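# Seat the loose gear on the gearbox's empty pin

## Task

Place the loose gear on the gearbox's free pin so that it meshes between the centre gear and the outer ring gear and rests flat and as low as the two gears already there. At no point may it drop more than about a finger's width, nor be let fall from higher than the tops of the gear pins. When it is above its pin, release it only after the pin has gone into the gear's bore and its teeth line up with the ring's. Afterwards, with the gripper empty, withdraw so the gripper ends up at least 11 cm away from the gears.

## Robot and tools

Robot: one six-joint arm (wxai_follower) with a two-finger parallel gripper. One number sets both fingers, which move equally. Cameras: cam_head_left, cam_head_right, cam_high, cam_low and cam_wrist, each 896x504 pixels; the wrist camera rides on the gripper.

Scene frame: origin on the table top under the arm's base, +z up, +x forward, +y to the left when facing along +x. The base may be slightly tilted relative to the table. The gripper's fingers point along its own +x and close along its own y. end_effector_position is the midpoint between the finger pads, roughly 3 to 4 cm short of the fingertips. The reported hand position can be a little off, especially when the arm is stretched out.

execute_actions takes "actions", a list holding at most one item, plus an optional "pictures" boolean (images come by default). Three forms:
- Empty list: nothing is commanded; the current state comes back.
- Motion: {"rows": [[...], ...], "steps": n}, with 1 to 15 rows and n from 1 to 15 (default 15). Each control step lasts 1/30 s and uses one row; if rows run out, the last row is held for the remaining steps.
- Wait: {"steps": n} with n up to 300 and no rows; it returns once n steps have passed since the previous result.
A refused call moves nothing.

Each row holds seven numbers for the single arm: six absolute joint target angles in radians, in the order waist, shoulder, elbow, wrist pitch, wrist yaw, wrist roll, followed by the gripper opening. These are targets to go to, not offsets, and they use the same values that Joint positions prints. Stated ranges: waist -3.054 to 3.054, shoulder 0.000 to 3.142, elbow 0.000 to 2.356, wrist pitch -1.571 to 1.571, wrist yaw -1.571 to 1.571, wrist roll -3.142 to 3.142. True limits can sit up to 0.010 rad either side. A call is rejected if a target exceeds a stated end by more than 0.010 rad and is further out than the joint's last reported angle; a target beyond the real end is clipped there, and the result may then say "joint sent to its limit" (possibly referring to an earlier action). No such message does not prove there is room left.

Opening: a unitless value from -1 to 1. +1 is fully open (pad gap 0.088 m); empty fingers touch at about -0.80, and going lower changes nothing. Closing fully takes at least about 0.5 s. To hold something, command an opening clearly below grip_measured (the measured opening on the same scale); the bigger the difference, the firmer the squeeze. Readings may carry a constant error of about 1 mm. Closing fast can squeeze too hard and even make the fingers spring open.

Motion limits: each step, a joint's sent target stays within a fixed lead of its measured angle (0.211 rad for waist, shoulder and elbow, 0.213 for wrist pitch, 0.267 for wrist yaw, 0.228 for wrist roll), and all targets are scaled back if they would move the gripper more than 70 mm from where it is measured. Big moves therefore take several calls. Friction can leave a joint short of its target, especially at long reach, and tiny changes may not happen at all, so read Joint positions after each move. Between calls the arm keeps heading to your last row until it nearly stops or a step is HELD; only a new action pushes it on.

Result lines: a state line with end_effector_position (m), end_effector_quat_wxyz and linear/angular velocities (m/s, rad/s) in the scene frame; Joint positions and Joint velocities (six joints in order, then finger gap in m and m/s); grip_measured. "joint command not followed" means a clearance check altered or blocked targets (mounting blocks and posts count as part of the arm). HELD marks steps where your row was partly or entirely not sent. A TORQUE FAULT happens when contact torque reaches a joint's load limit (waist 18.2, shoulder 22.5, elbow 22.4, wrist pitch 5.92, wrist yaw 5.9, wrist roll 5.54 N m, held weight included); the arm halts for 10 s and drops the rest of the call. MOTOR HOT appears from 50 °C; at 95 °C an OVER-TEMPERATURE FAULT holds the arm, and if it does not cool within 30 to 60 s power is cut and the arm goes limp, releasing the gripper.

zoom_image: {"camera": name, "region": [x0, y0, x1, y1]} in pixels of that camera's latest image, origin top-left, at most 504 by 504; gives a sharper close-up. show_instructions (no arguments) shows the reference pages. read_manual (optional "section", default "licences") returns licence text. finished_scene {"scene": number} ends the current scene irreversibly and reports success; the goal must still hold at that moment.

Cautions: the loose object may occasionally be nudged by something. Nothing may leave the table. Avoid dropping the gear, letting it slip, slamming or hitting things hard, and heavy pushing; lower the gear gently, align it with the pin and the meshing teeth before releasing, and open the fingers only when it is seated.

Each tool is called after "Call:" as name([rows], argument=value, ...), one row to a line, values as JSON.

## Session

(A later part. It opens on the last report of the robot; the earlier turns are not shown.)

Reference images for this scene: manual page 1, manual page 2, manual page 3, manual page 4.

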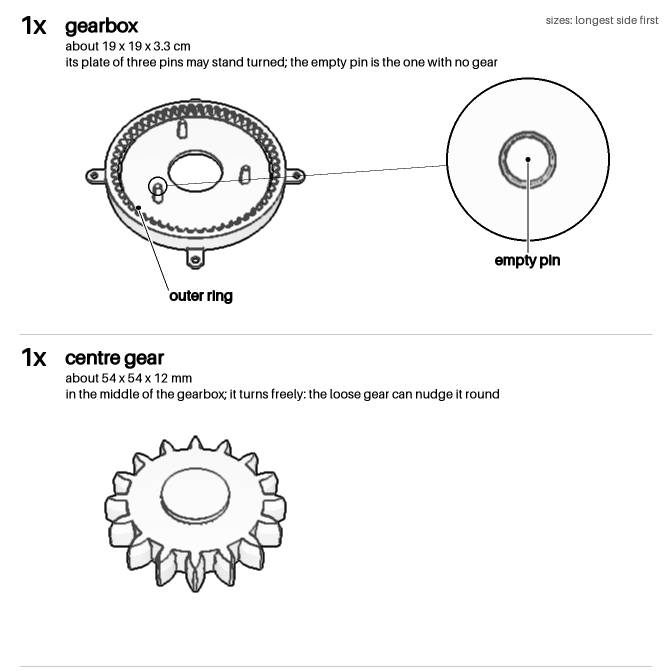

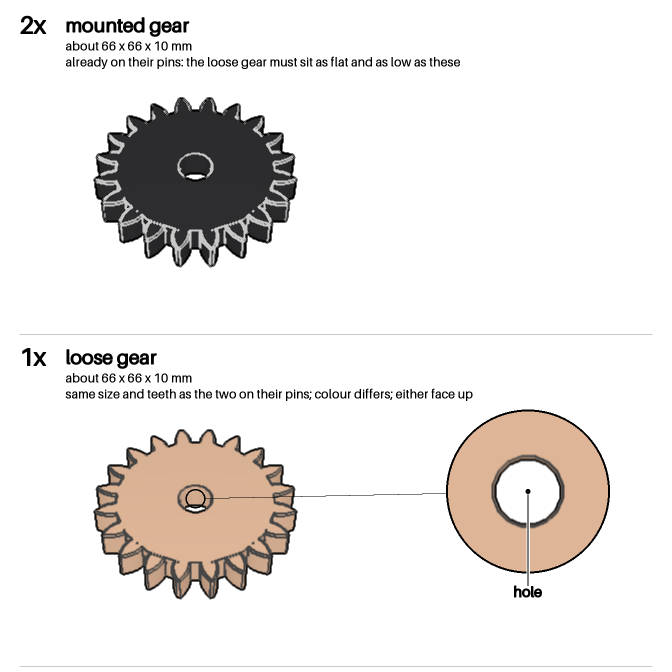

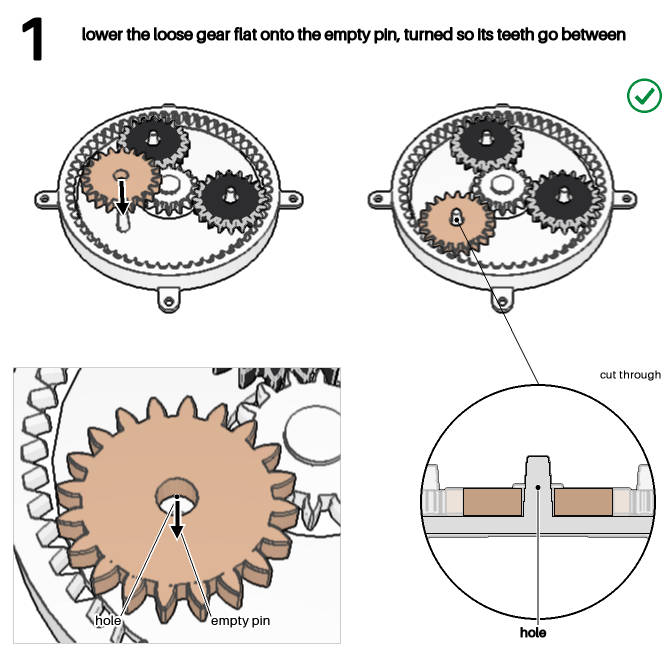

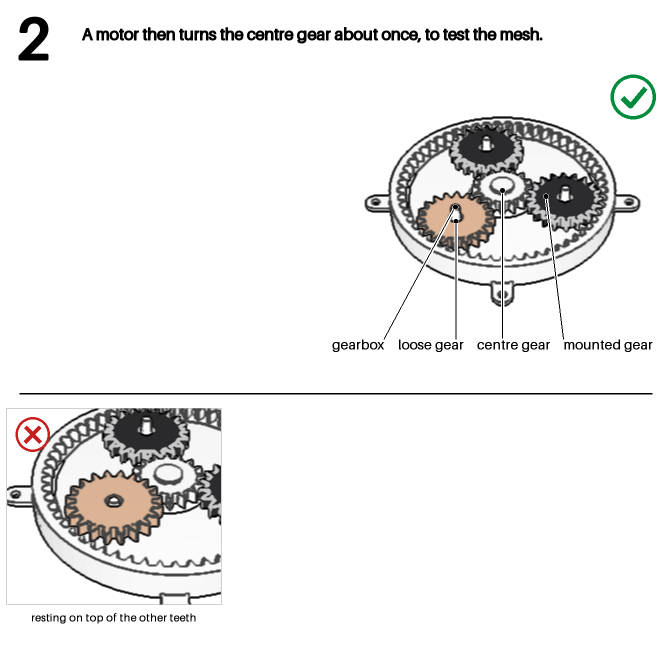

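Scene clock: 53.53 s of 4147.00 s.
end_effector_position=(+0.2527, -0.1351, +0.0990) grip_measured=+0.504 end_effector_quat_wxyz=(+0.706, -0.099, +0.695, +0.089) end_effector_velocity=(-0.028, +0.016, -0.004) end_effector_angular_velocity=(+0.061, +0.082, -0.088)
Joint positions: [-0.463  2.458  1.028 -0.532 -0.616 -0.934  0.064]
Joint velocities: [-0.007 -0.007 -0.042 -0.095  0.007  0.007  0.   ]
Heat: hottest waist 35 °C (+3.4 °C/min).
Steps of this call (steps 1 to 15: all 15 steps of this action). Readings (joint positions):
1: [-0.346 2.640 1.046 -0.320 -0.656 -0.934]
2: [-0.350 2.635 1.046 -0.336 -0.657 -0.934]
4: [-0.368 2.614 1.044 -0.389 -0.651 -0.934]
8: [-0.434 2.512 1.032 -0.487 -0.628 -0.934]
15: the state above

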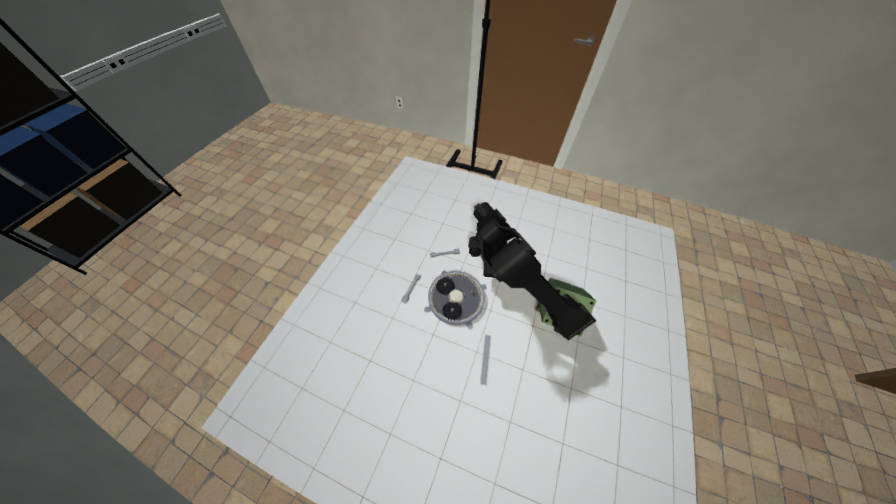

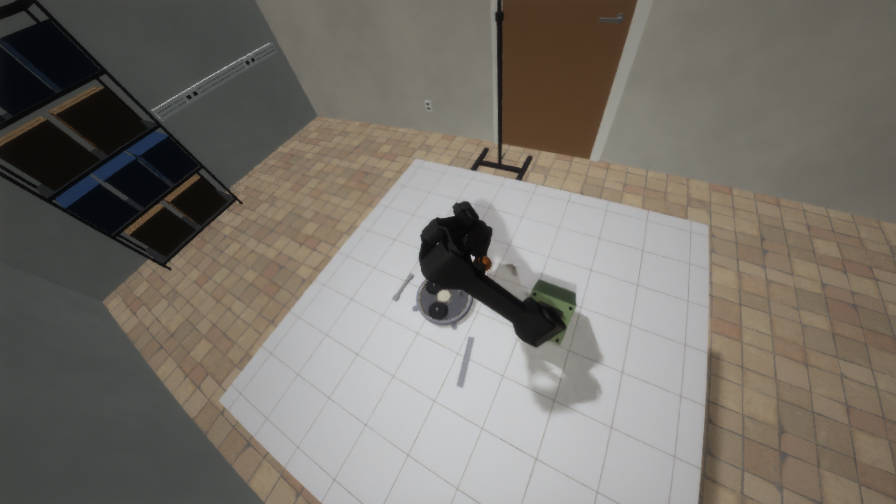

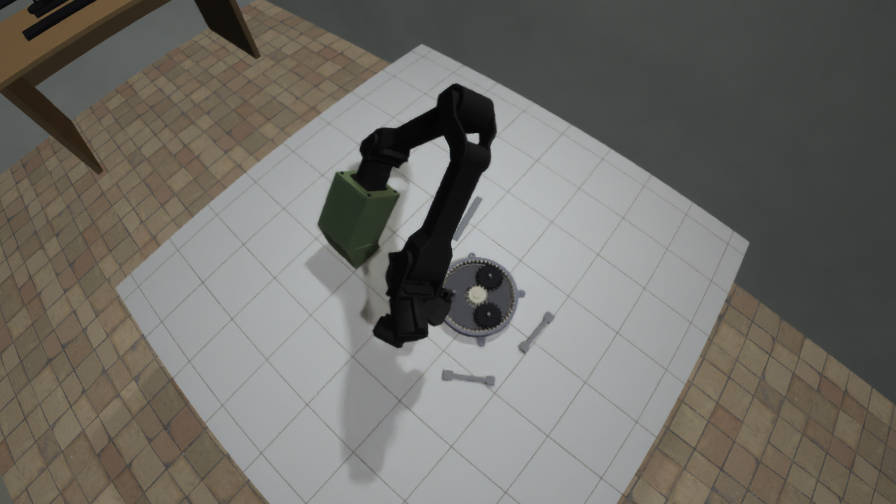

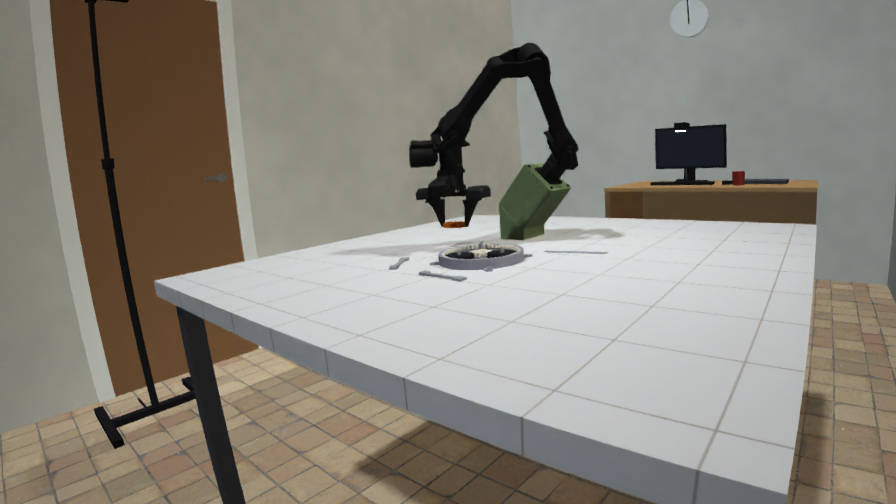

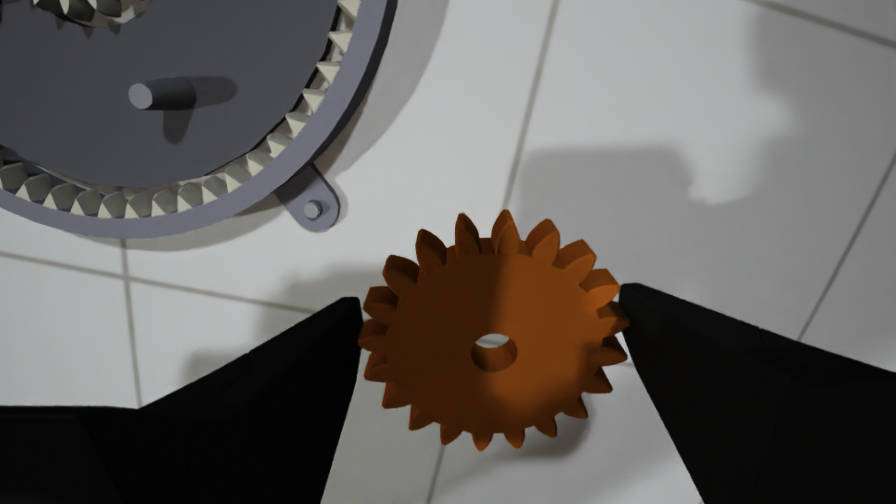

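Call:
execute_actions([
  {"rows":[[-0.42,2.4,1.01,-0.55,-0.63,-0.92,0.3],[-0.36,2.35,1.0,-0.55,-0.65,-0.9,0.3],[-0.3,2.29,0.98,-0.55,-0.67,-0.88,0.3],[-0.23,2.23,0.96,-0.545,-0.69,-0.86,0.3],[-0.17,2.17,0.945,-0.54,-0.705,-0.84,0.3],[-0.11,2.11,0.93,-0.538,-0.716,-0.83,0.3]],"steps":15},
], pictures=false)

Call:
execute_actions([
  {"steps":15},
])

Scene clock: 59.90 s of 4147.00 s.
end_effector_position=(+0.2911, -0.0101, +0.0973) grip_measured=+0.504 end_effector_quat_wxyz=(+0.676, -0.202, +0.680, +0.200) end_effector_velocity=(-0.032, +0.004, -0.009) end_effector_angular_velocity=(+0.020, +0.051, -0.074)
Joint positions: [-0.116  2.131  0.941 -0.539 -0.709 -0.838  0.064]
Joint velocities: [ 0.007 -0.027 -0.1    0.007 -0.007  0.037 -0.   ]
Heat: hottest waist 36 °C (+4.0 °C/min).
Steps of this call (steps 1 to 15: the robot went on to your last target; steps 16 to 176: nothing new was sent; steps 177 to 191: all 15 steps of this action). Readings (joint positions):
177: [-0.463 2.449 1.024 -0.539 -0.613 -0.932]
178: [-0.453 2.438 1.020 -0.541 -0.614 -0.926]
180: [-0.397 2.385 0.999 -0.545 -0.633 -0.905]
184: [-0.219 2.225 0.966 -0.540 -0.686 -0.862]
191: the state above

Scene clock: 60.40 s of 4147.00 s.
end_effector_position=(+0.2901, -0.0074, +0.0971) grip_measured=+0.504 end_effector_quat_wxyz=(+0.676, -0.201, +0.680, +0.202) end_effector_velocity=(-0.003, +0.004, +0.001) end_effector_angular_velocity=(+0.025, +0.009, -0.009)
Joint positions: [-0.111  2.123  0.935 -0.539 -0.712 -0.834  0.064]
Joint velocities: [-0.002 -0.002 -0.002 -0.022 -0.022 -0.007  0.   ]
Heat: hottest waist 36 °C (+4.0 °C/min).
Steps of this call (steps 1 to 15: the robot went on to your last target). Readings (joint positions):
1: [-0.116 2.131 0.938 -0.539 -0.709 -0.837]
2: [-0.116 2.130 0.937 -0.539 -0.710 -0.836]
4: [-0.114 2.128 0.935 -0.539 -0.711 -0.836]
8: [-0.111 2.124 0.935 -0.539 -0.712 -0.835]
15: the state above
The arm was judged still, so your last target was given up. Only a new action makes it travel on or press farther. Fingers that are still opening or closing keep moving.

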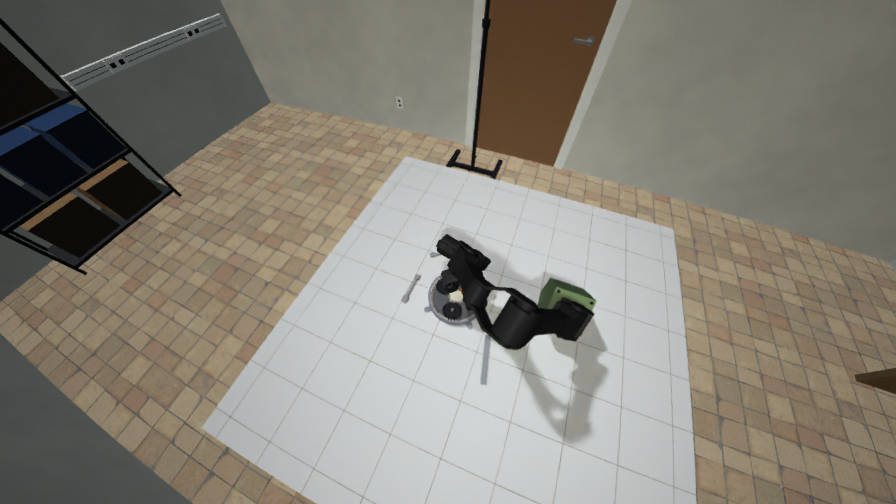

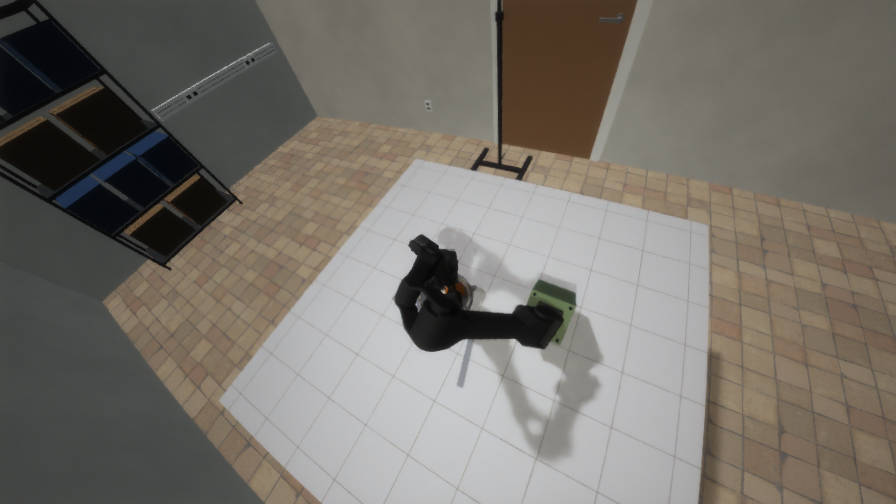

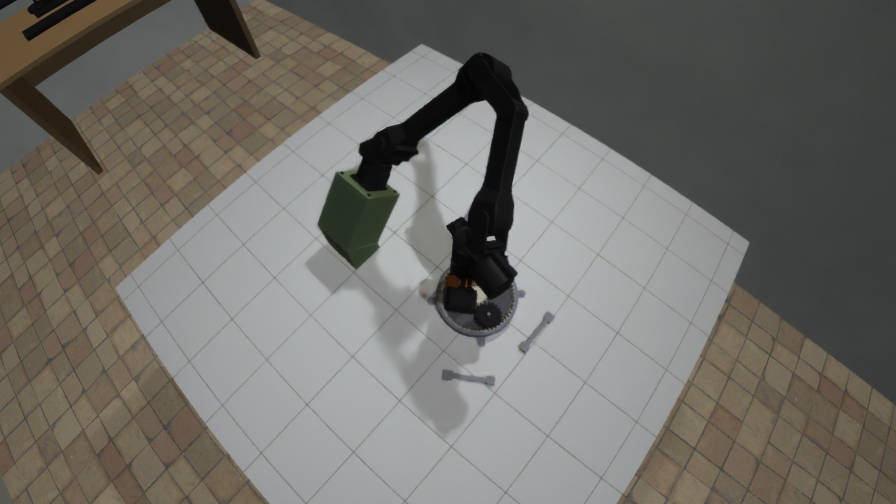

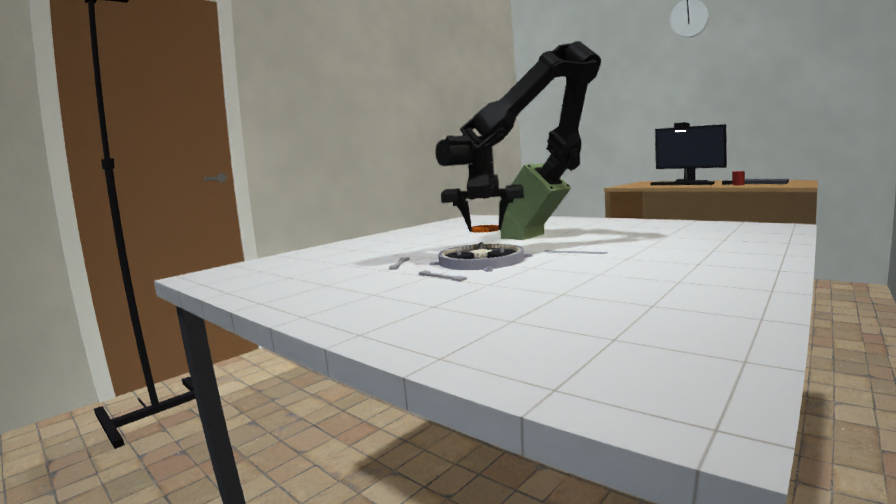

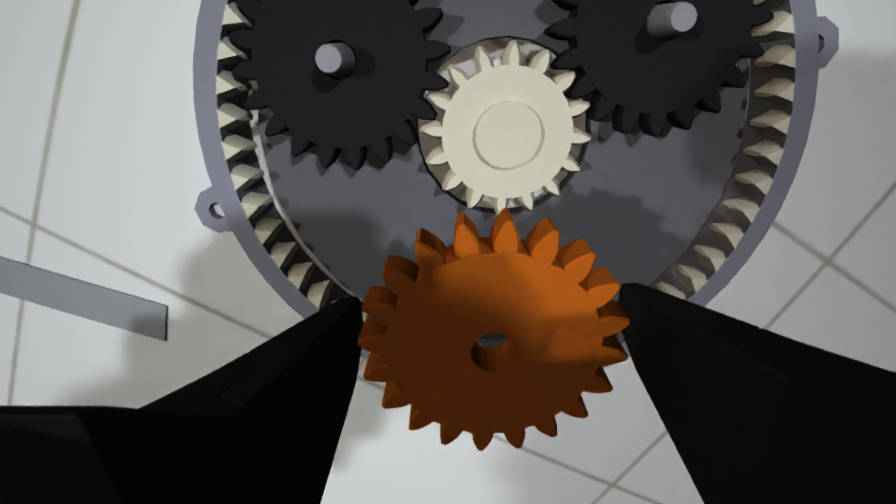

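Call:
execute_actions([
  {"rows":[[-0.108,2.145,0.922,-0.505,-0.71,-0.83,0.3],[-0.103,2.163,0.91,-0.475,-0.71,-0.83,0.3]],"steps":15},
])

Call:
zoom_image(camera="cam_wrist", region=[380,200,620,450])

Call:
zoom_image(camera="cam_low", region=[430,200,550,280])

Scene clock: 71.83 s of 4147.00 s.
end_effector_position=(+0.2877, -0.0131, +0.0867) grip_measured=+0.503 end_effector_quat_wxyz=(+0.675, -0.206, +0.678, +0.206) end_effector_velocity=(+0.001, -0.005, +0.001) end_effector_angular_velocity=(-0.023, -0.005, +0.007)
Joint positions: [-0.103  2.153  0.915 -0.477 -0.713 -0.834  0.064]
Joint velocities: [-0.007  0.002  0.002  0.007  0.022 -0.007  0.   ]
Heat: hottest shoulder 37 °C (+5.0 °C/min).
Steps of this call (steps 1 to 328: nothing new was sent; steps 329 to 343: all 15 steps of this action). Readings (joint positions):
329: [-0.109 2.122 0.934 -0.534 -0.713 -0.834]
330: [-0.109 2.124 0.930 -0.521 -0.713 -0.834]
332: [-0.107 2.134 0.926 -0.499 -0.713 -0.834]
336: [-0.104 2.150 0.916 -0.485 -0.713 -0.834]
343: the state above

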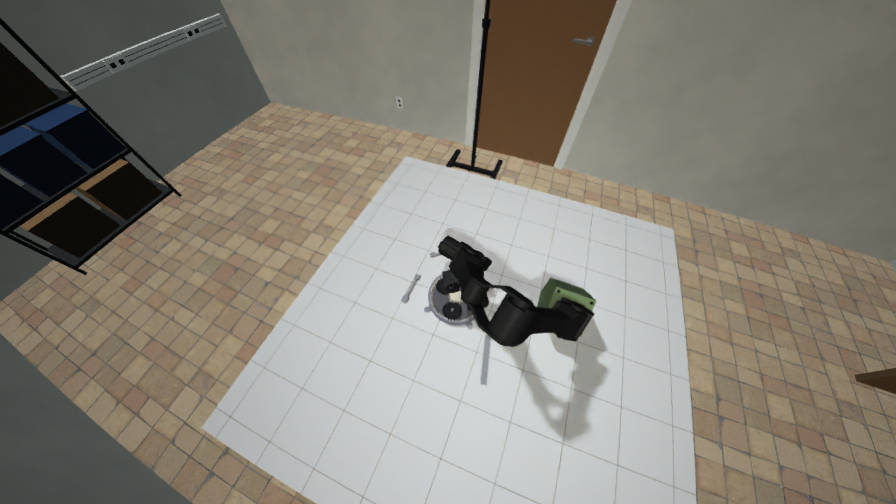

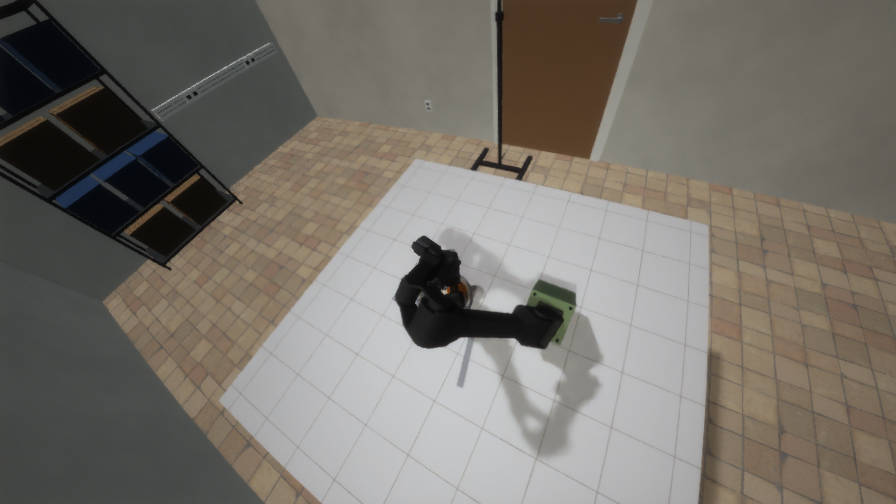

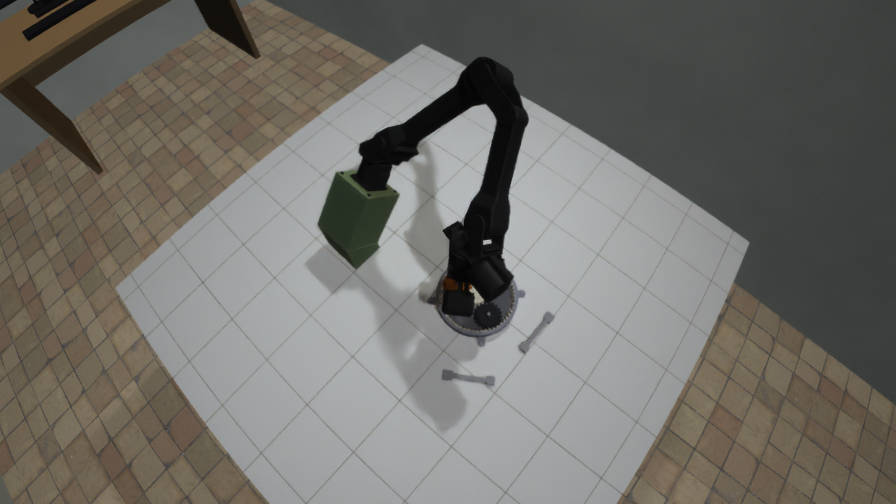

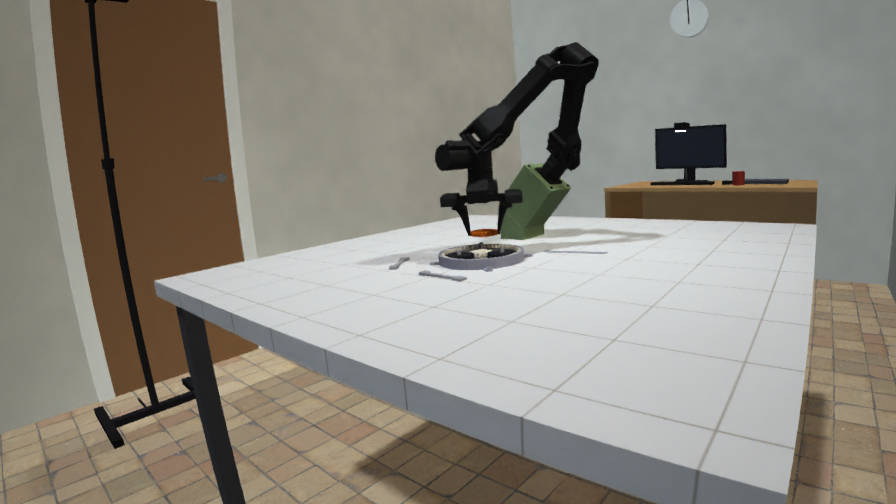

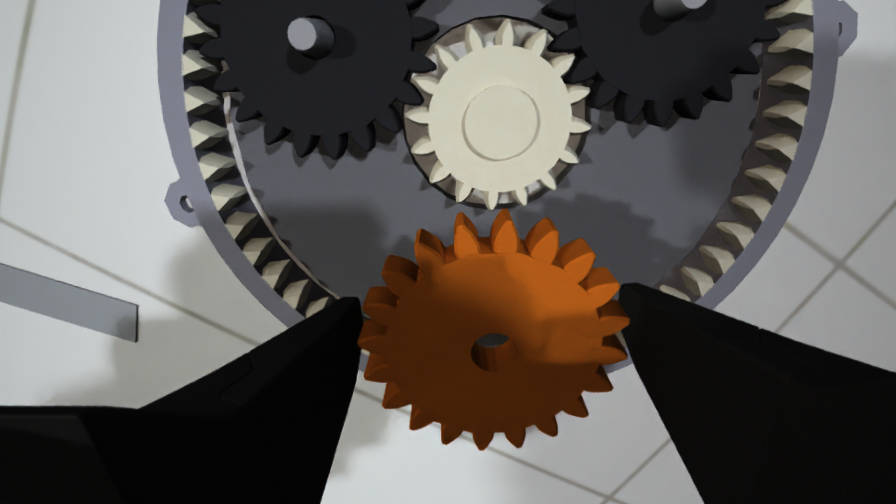

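Region (380, 200, 620, 450) of cam_wrist's 896x504 image, scaled by 2.016, with more detail than that image has; it fills the left 484 columns of this view, and the rest is white.

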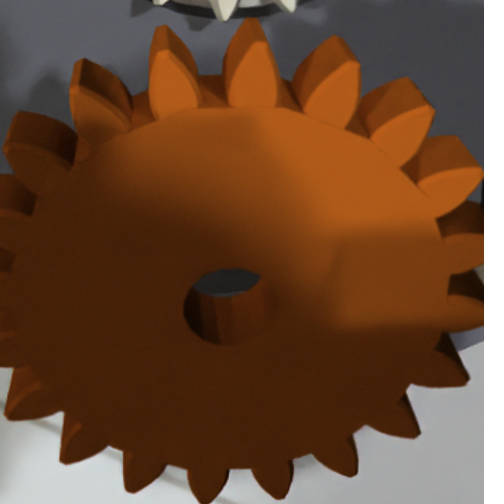

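Region (430, 200, 550, 280) of cam_low's 896x504 image, scaled by 4.200, with more detail than that image has.

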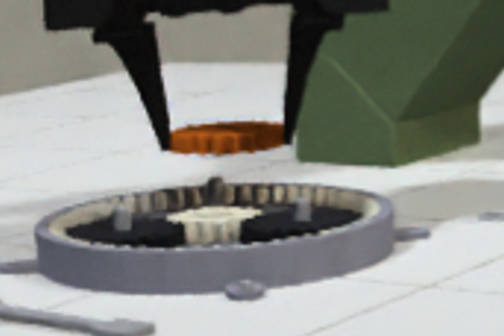

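Call:
execute_actions([
  {"rows":[[-0.098,2.175,0.903,-0.452,-0.71,-0.83,0.3],[-0.094,2.187,0.895,-0.43,-0.71,-0.83,0.3]],"steps":15},
])

Call:
zoom_image(camera="cam_wrist", region=[380,200,620,450])

Call:
zoom_image(camera="cam_low", region=[430,200,550,280])

Scene clock: 77.97 s of 4147.00 s.
end_effector_position=(+0.2849, -0.0171, +0.0780) grip_measured=+0.503 end_effector_quat_wxyz=(+0.673, -0.210, +0.677, +0.209) end_effector_velocity=(-0.001, +0.002, +0.002) end_effector_angular_velocity=(+0.008, -0.001, +0.004)
Joint positions: [-0.095  2.178  0.9   -0.432 -0.713 -0.834  0.064]
Joint velocities: [-0.002 -0.007 -0.002 -0.007 -0.007 -0.007  0.   ]
Heat: hottest waist 37 °C (+5.0 °C/min).
Steps of this call (steps 1 to 15: the robot went on to your last target; steps 16 to 169: nothing new was sent; steps 170 to 184: all 15 steps of this action). Readings (joint positions):
170: [-0.103 2.156 0.914 -0.473 -0.713 -0.834]
171: [-0.101 2.158 0.912 -0.463 -0.713 -0.834]
173: [-0.098 2.167 0.909 -0.448 -0.713 -0.834]
177: [-0.095 2.177 0.901 -0.438 -0.713 -0.834]
184: the state above

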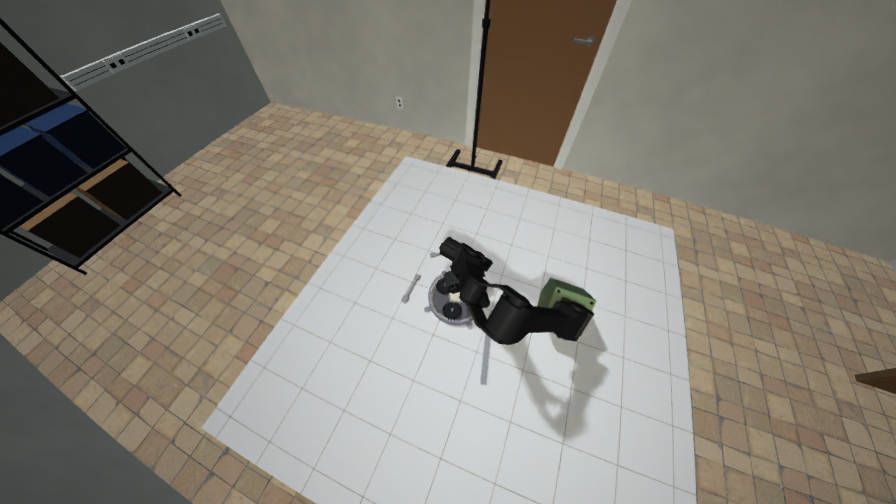

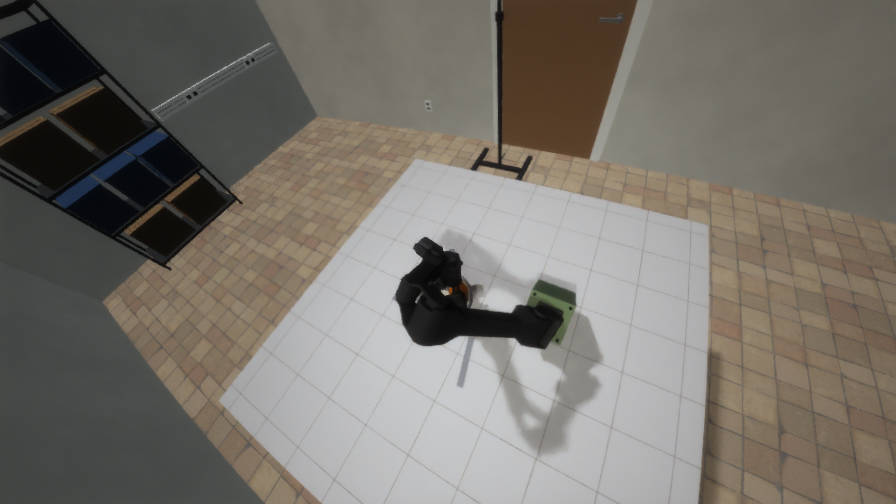

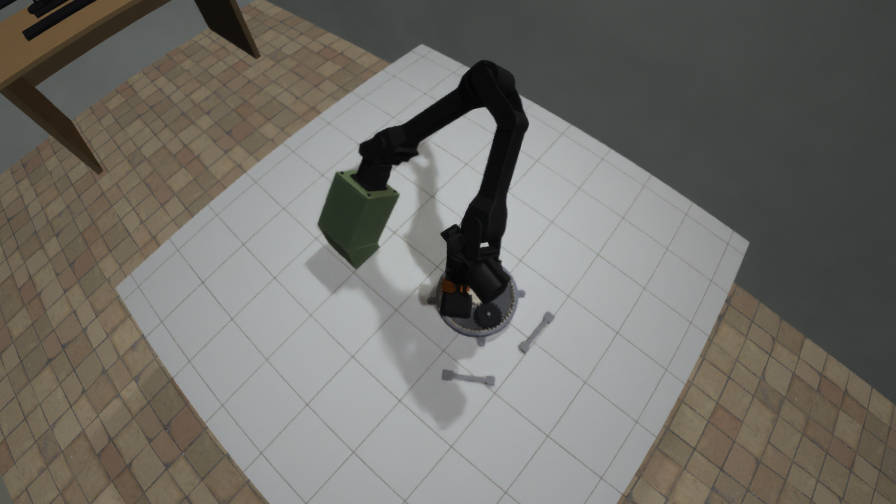

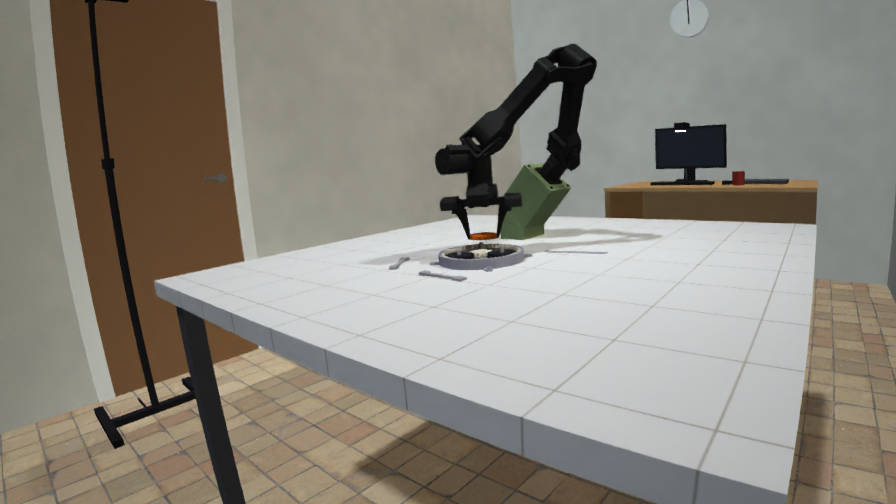

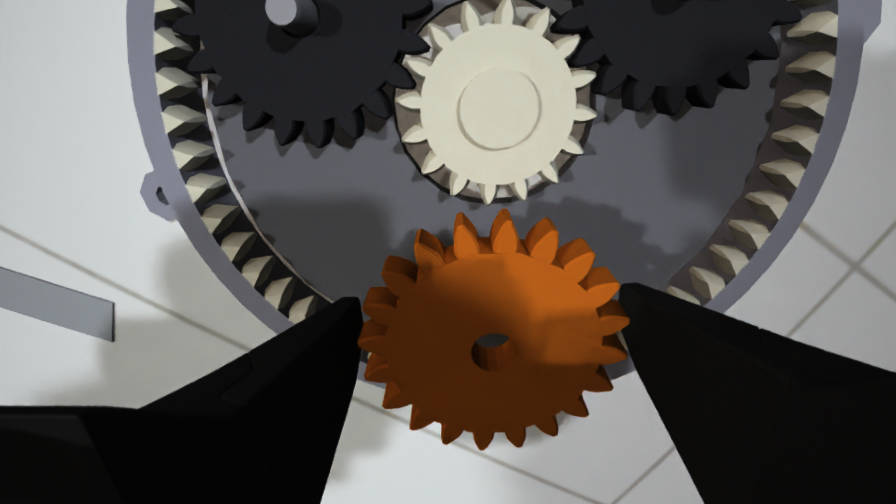

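Region (380, 200, 620, 450) of cam_wrist's 896x504 image, scaled by 2.016, with more detail than that image has; it fills the left 484 columns of this view, and the rest is white.

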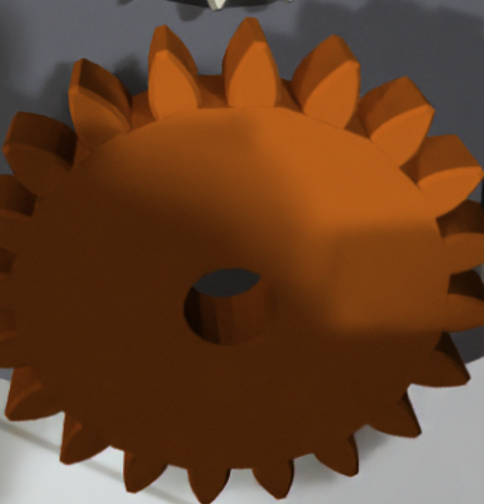

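Region (430, 200, 550, 280) of cam_low's 896x504 image, scaled by 4.200, with more detail than that image has.

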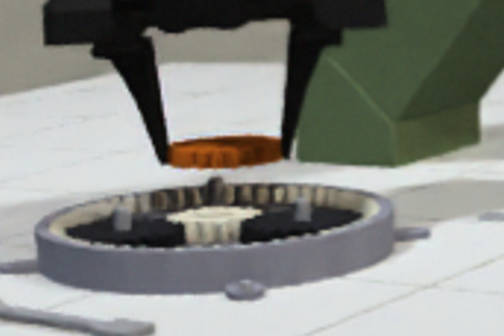

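Call:
execute_actions([
  {"rows":[[-0.099,2.19,0.898,-0.415,-0.71,-0.83,0.3],[-0.099,2.205,0.888,-0.40,-0.71,-0.83,0.3]],"steps":15},
])

Call:
zoom_image(camera="cam_wrist", region=[380,200,620,450])

Call:
zoom_image(camera="cam_low", region=[430,200,550,280])

Scene clock: 90.13 s of 4147.00 s.
end_effector_position=(+0.2842, -0.0208, +0.0734) grip_measured=+0.503 end_effector_quat_wxyz=(+0.674, -0.212, +0.676, +0.209) end_effector_velocity=(-0.001, -0.001, +0.001) end_effector_angular_velocity=(+0.007, -0.008, +0.018)
Joint positions: [-0.094  2.196  0.893 -0.402 -0.713 -0.833  0.064]
Joint velocities: [-0.007 -0.002 -0.007  0.007 -0.007 -0.022  0.   ]
Heat: hottest waist 37 °C (+4.0 °C/min).
Steps of this call (steps 1 to 15: the robot went on to your last target; steps 16 to 350: nothing new was sent; steps 351 to 365: all 15 steps of this action). Readings (joint positions):
351: [-0.094 2.180 0.899 -0.429 -0.713 -0.833]
352: [-0.094 2.182 0.898 -0.424 -0.713 -0.833]
354: [-0.094 2.187 0.898 -0.412 -0.713 -0.833]
358: [-0.094 2.195 0.894 -0.406 -0.713 -0.833]
365: the state above

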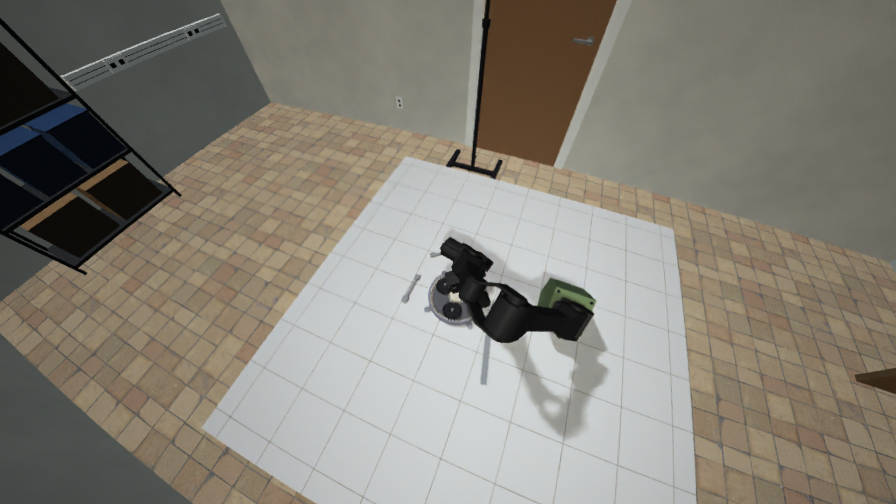

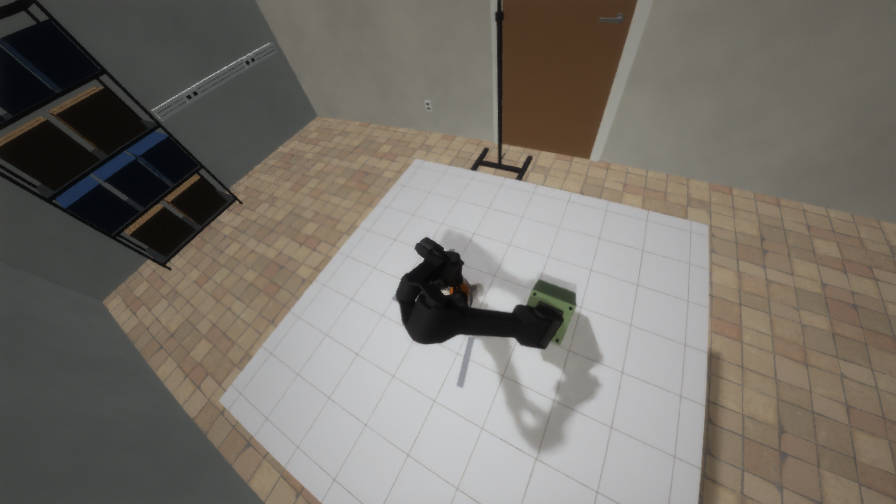

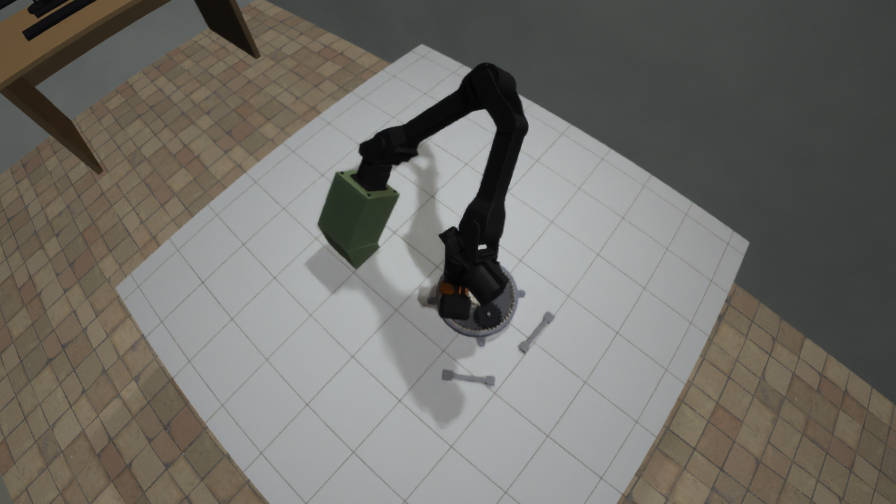

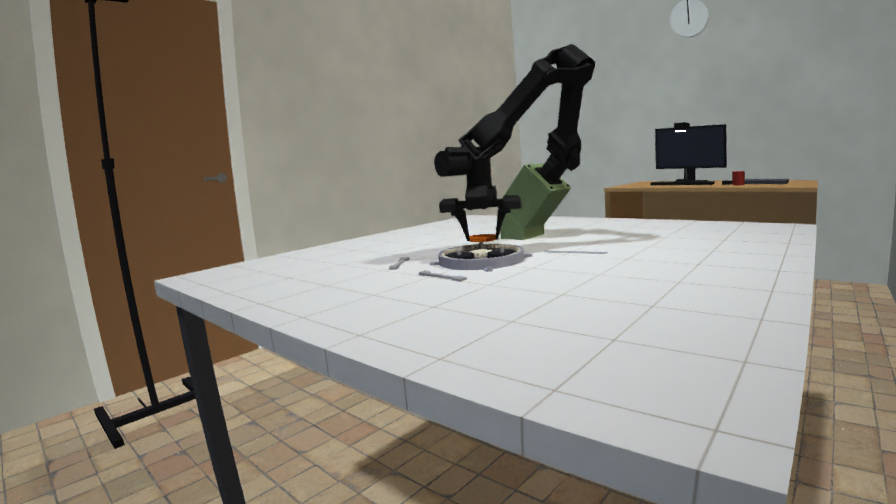

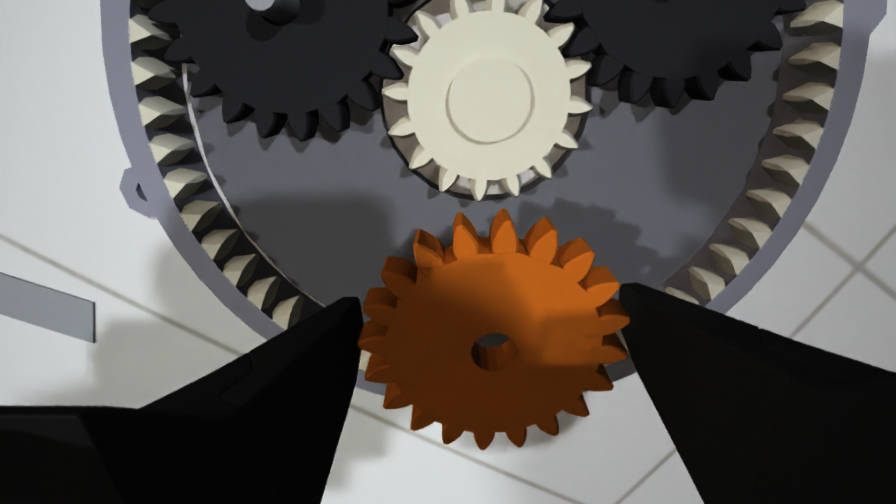

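Region (380, 200, 620, 450) of cam_wrist's 896x504 image, scaled by 2.016, with more detail than that image has; it fills the left 484 columns of this view, and the rest is white.

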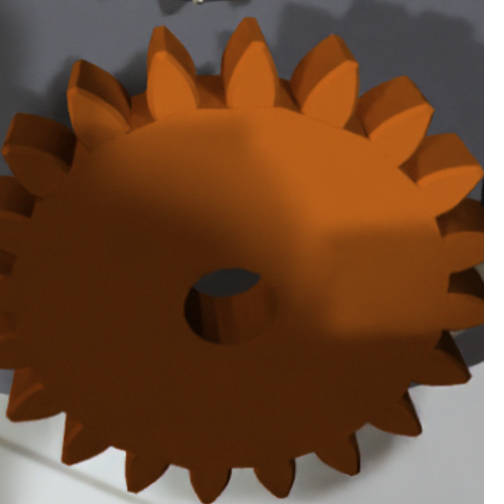

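Region (430, 200, 550, 280) of cam_low's 896x504 image, scaled by 4.200, with more detail than that image has.

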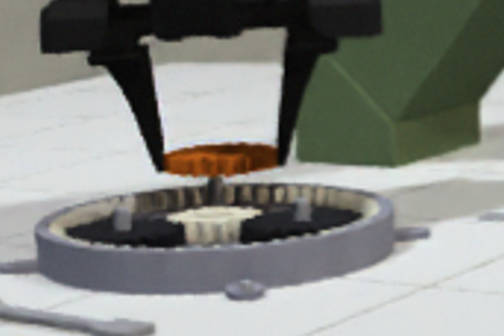

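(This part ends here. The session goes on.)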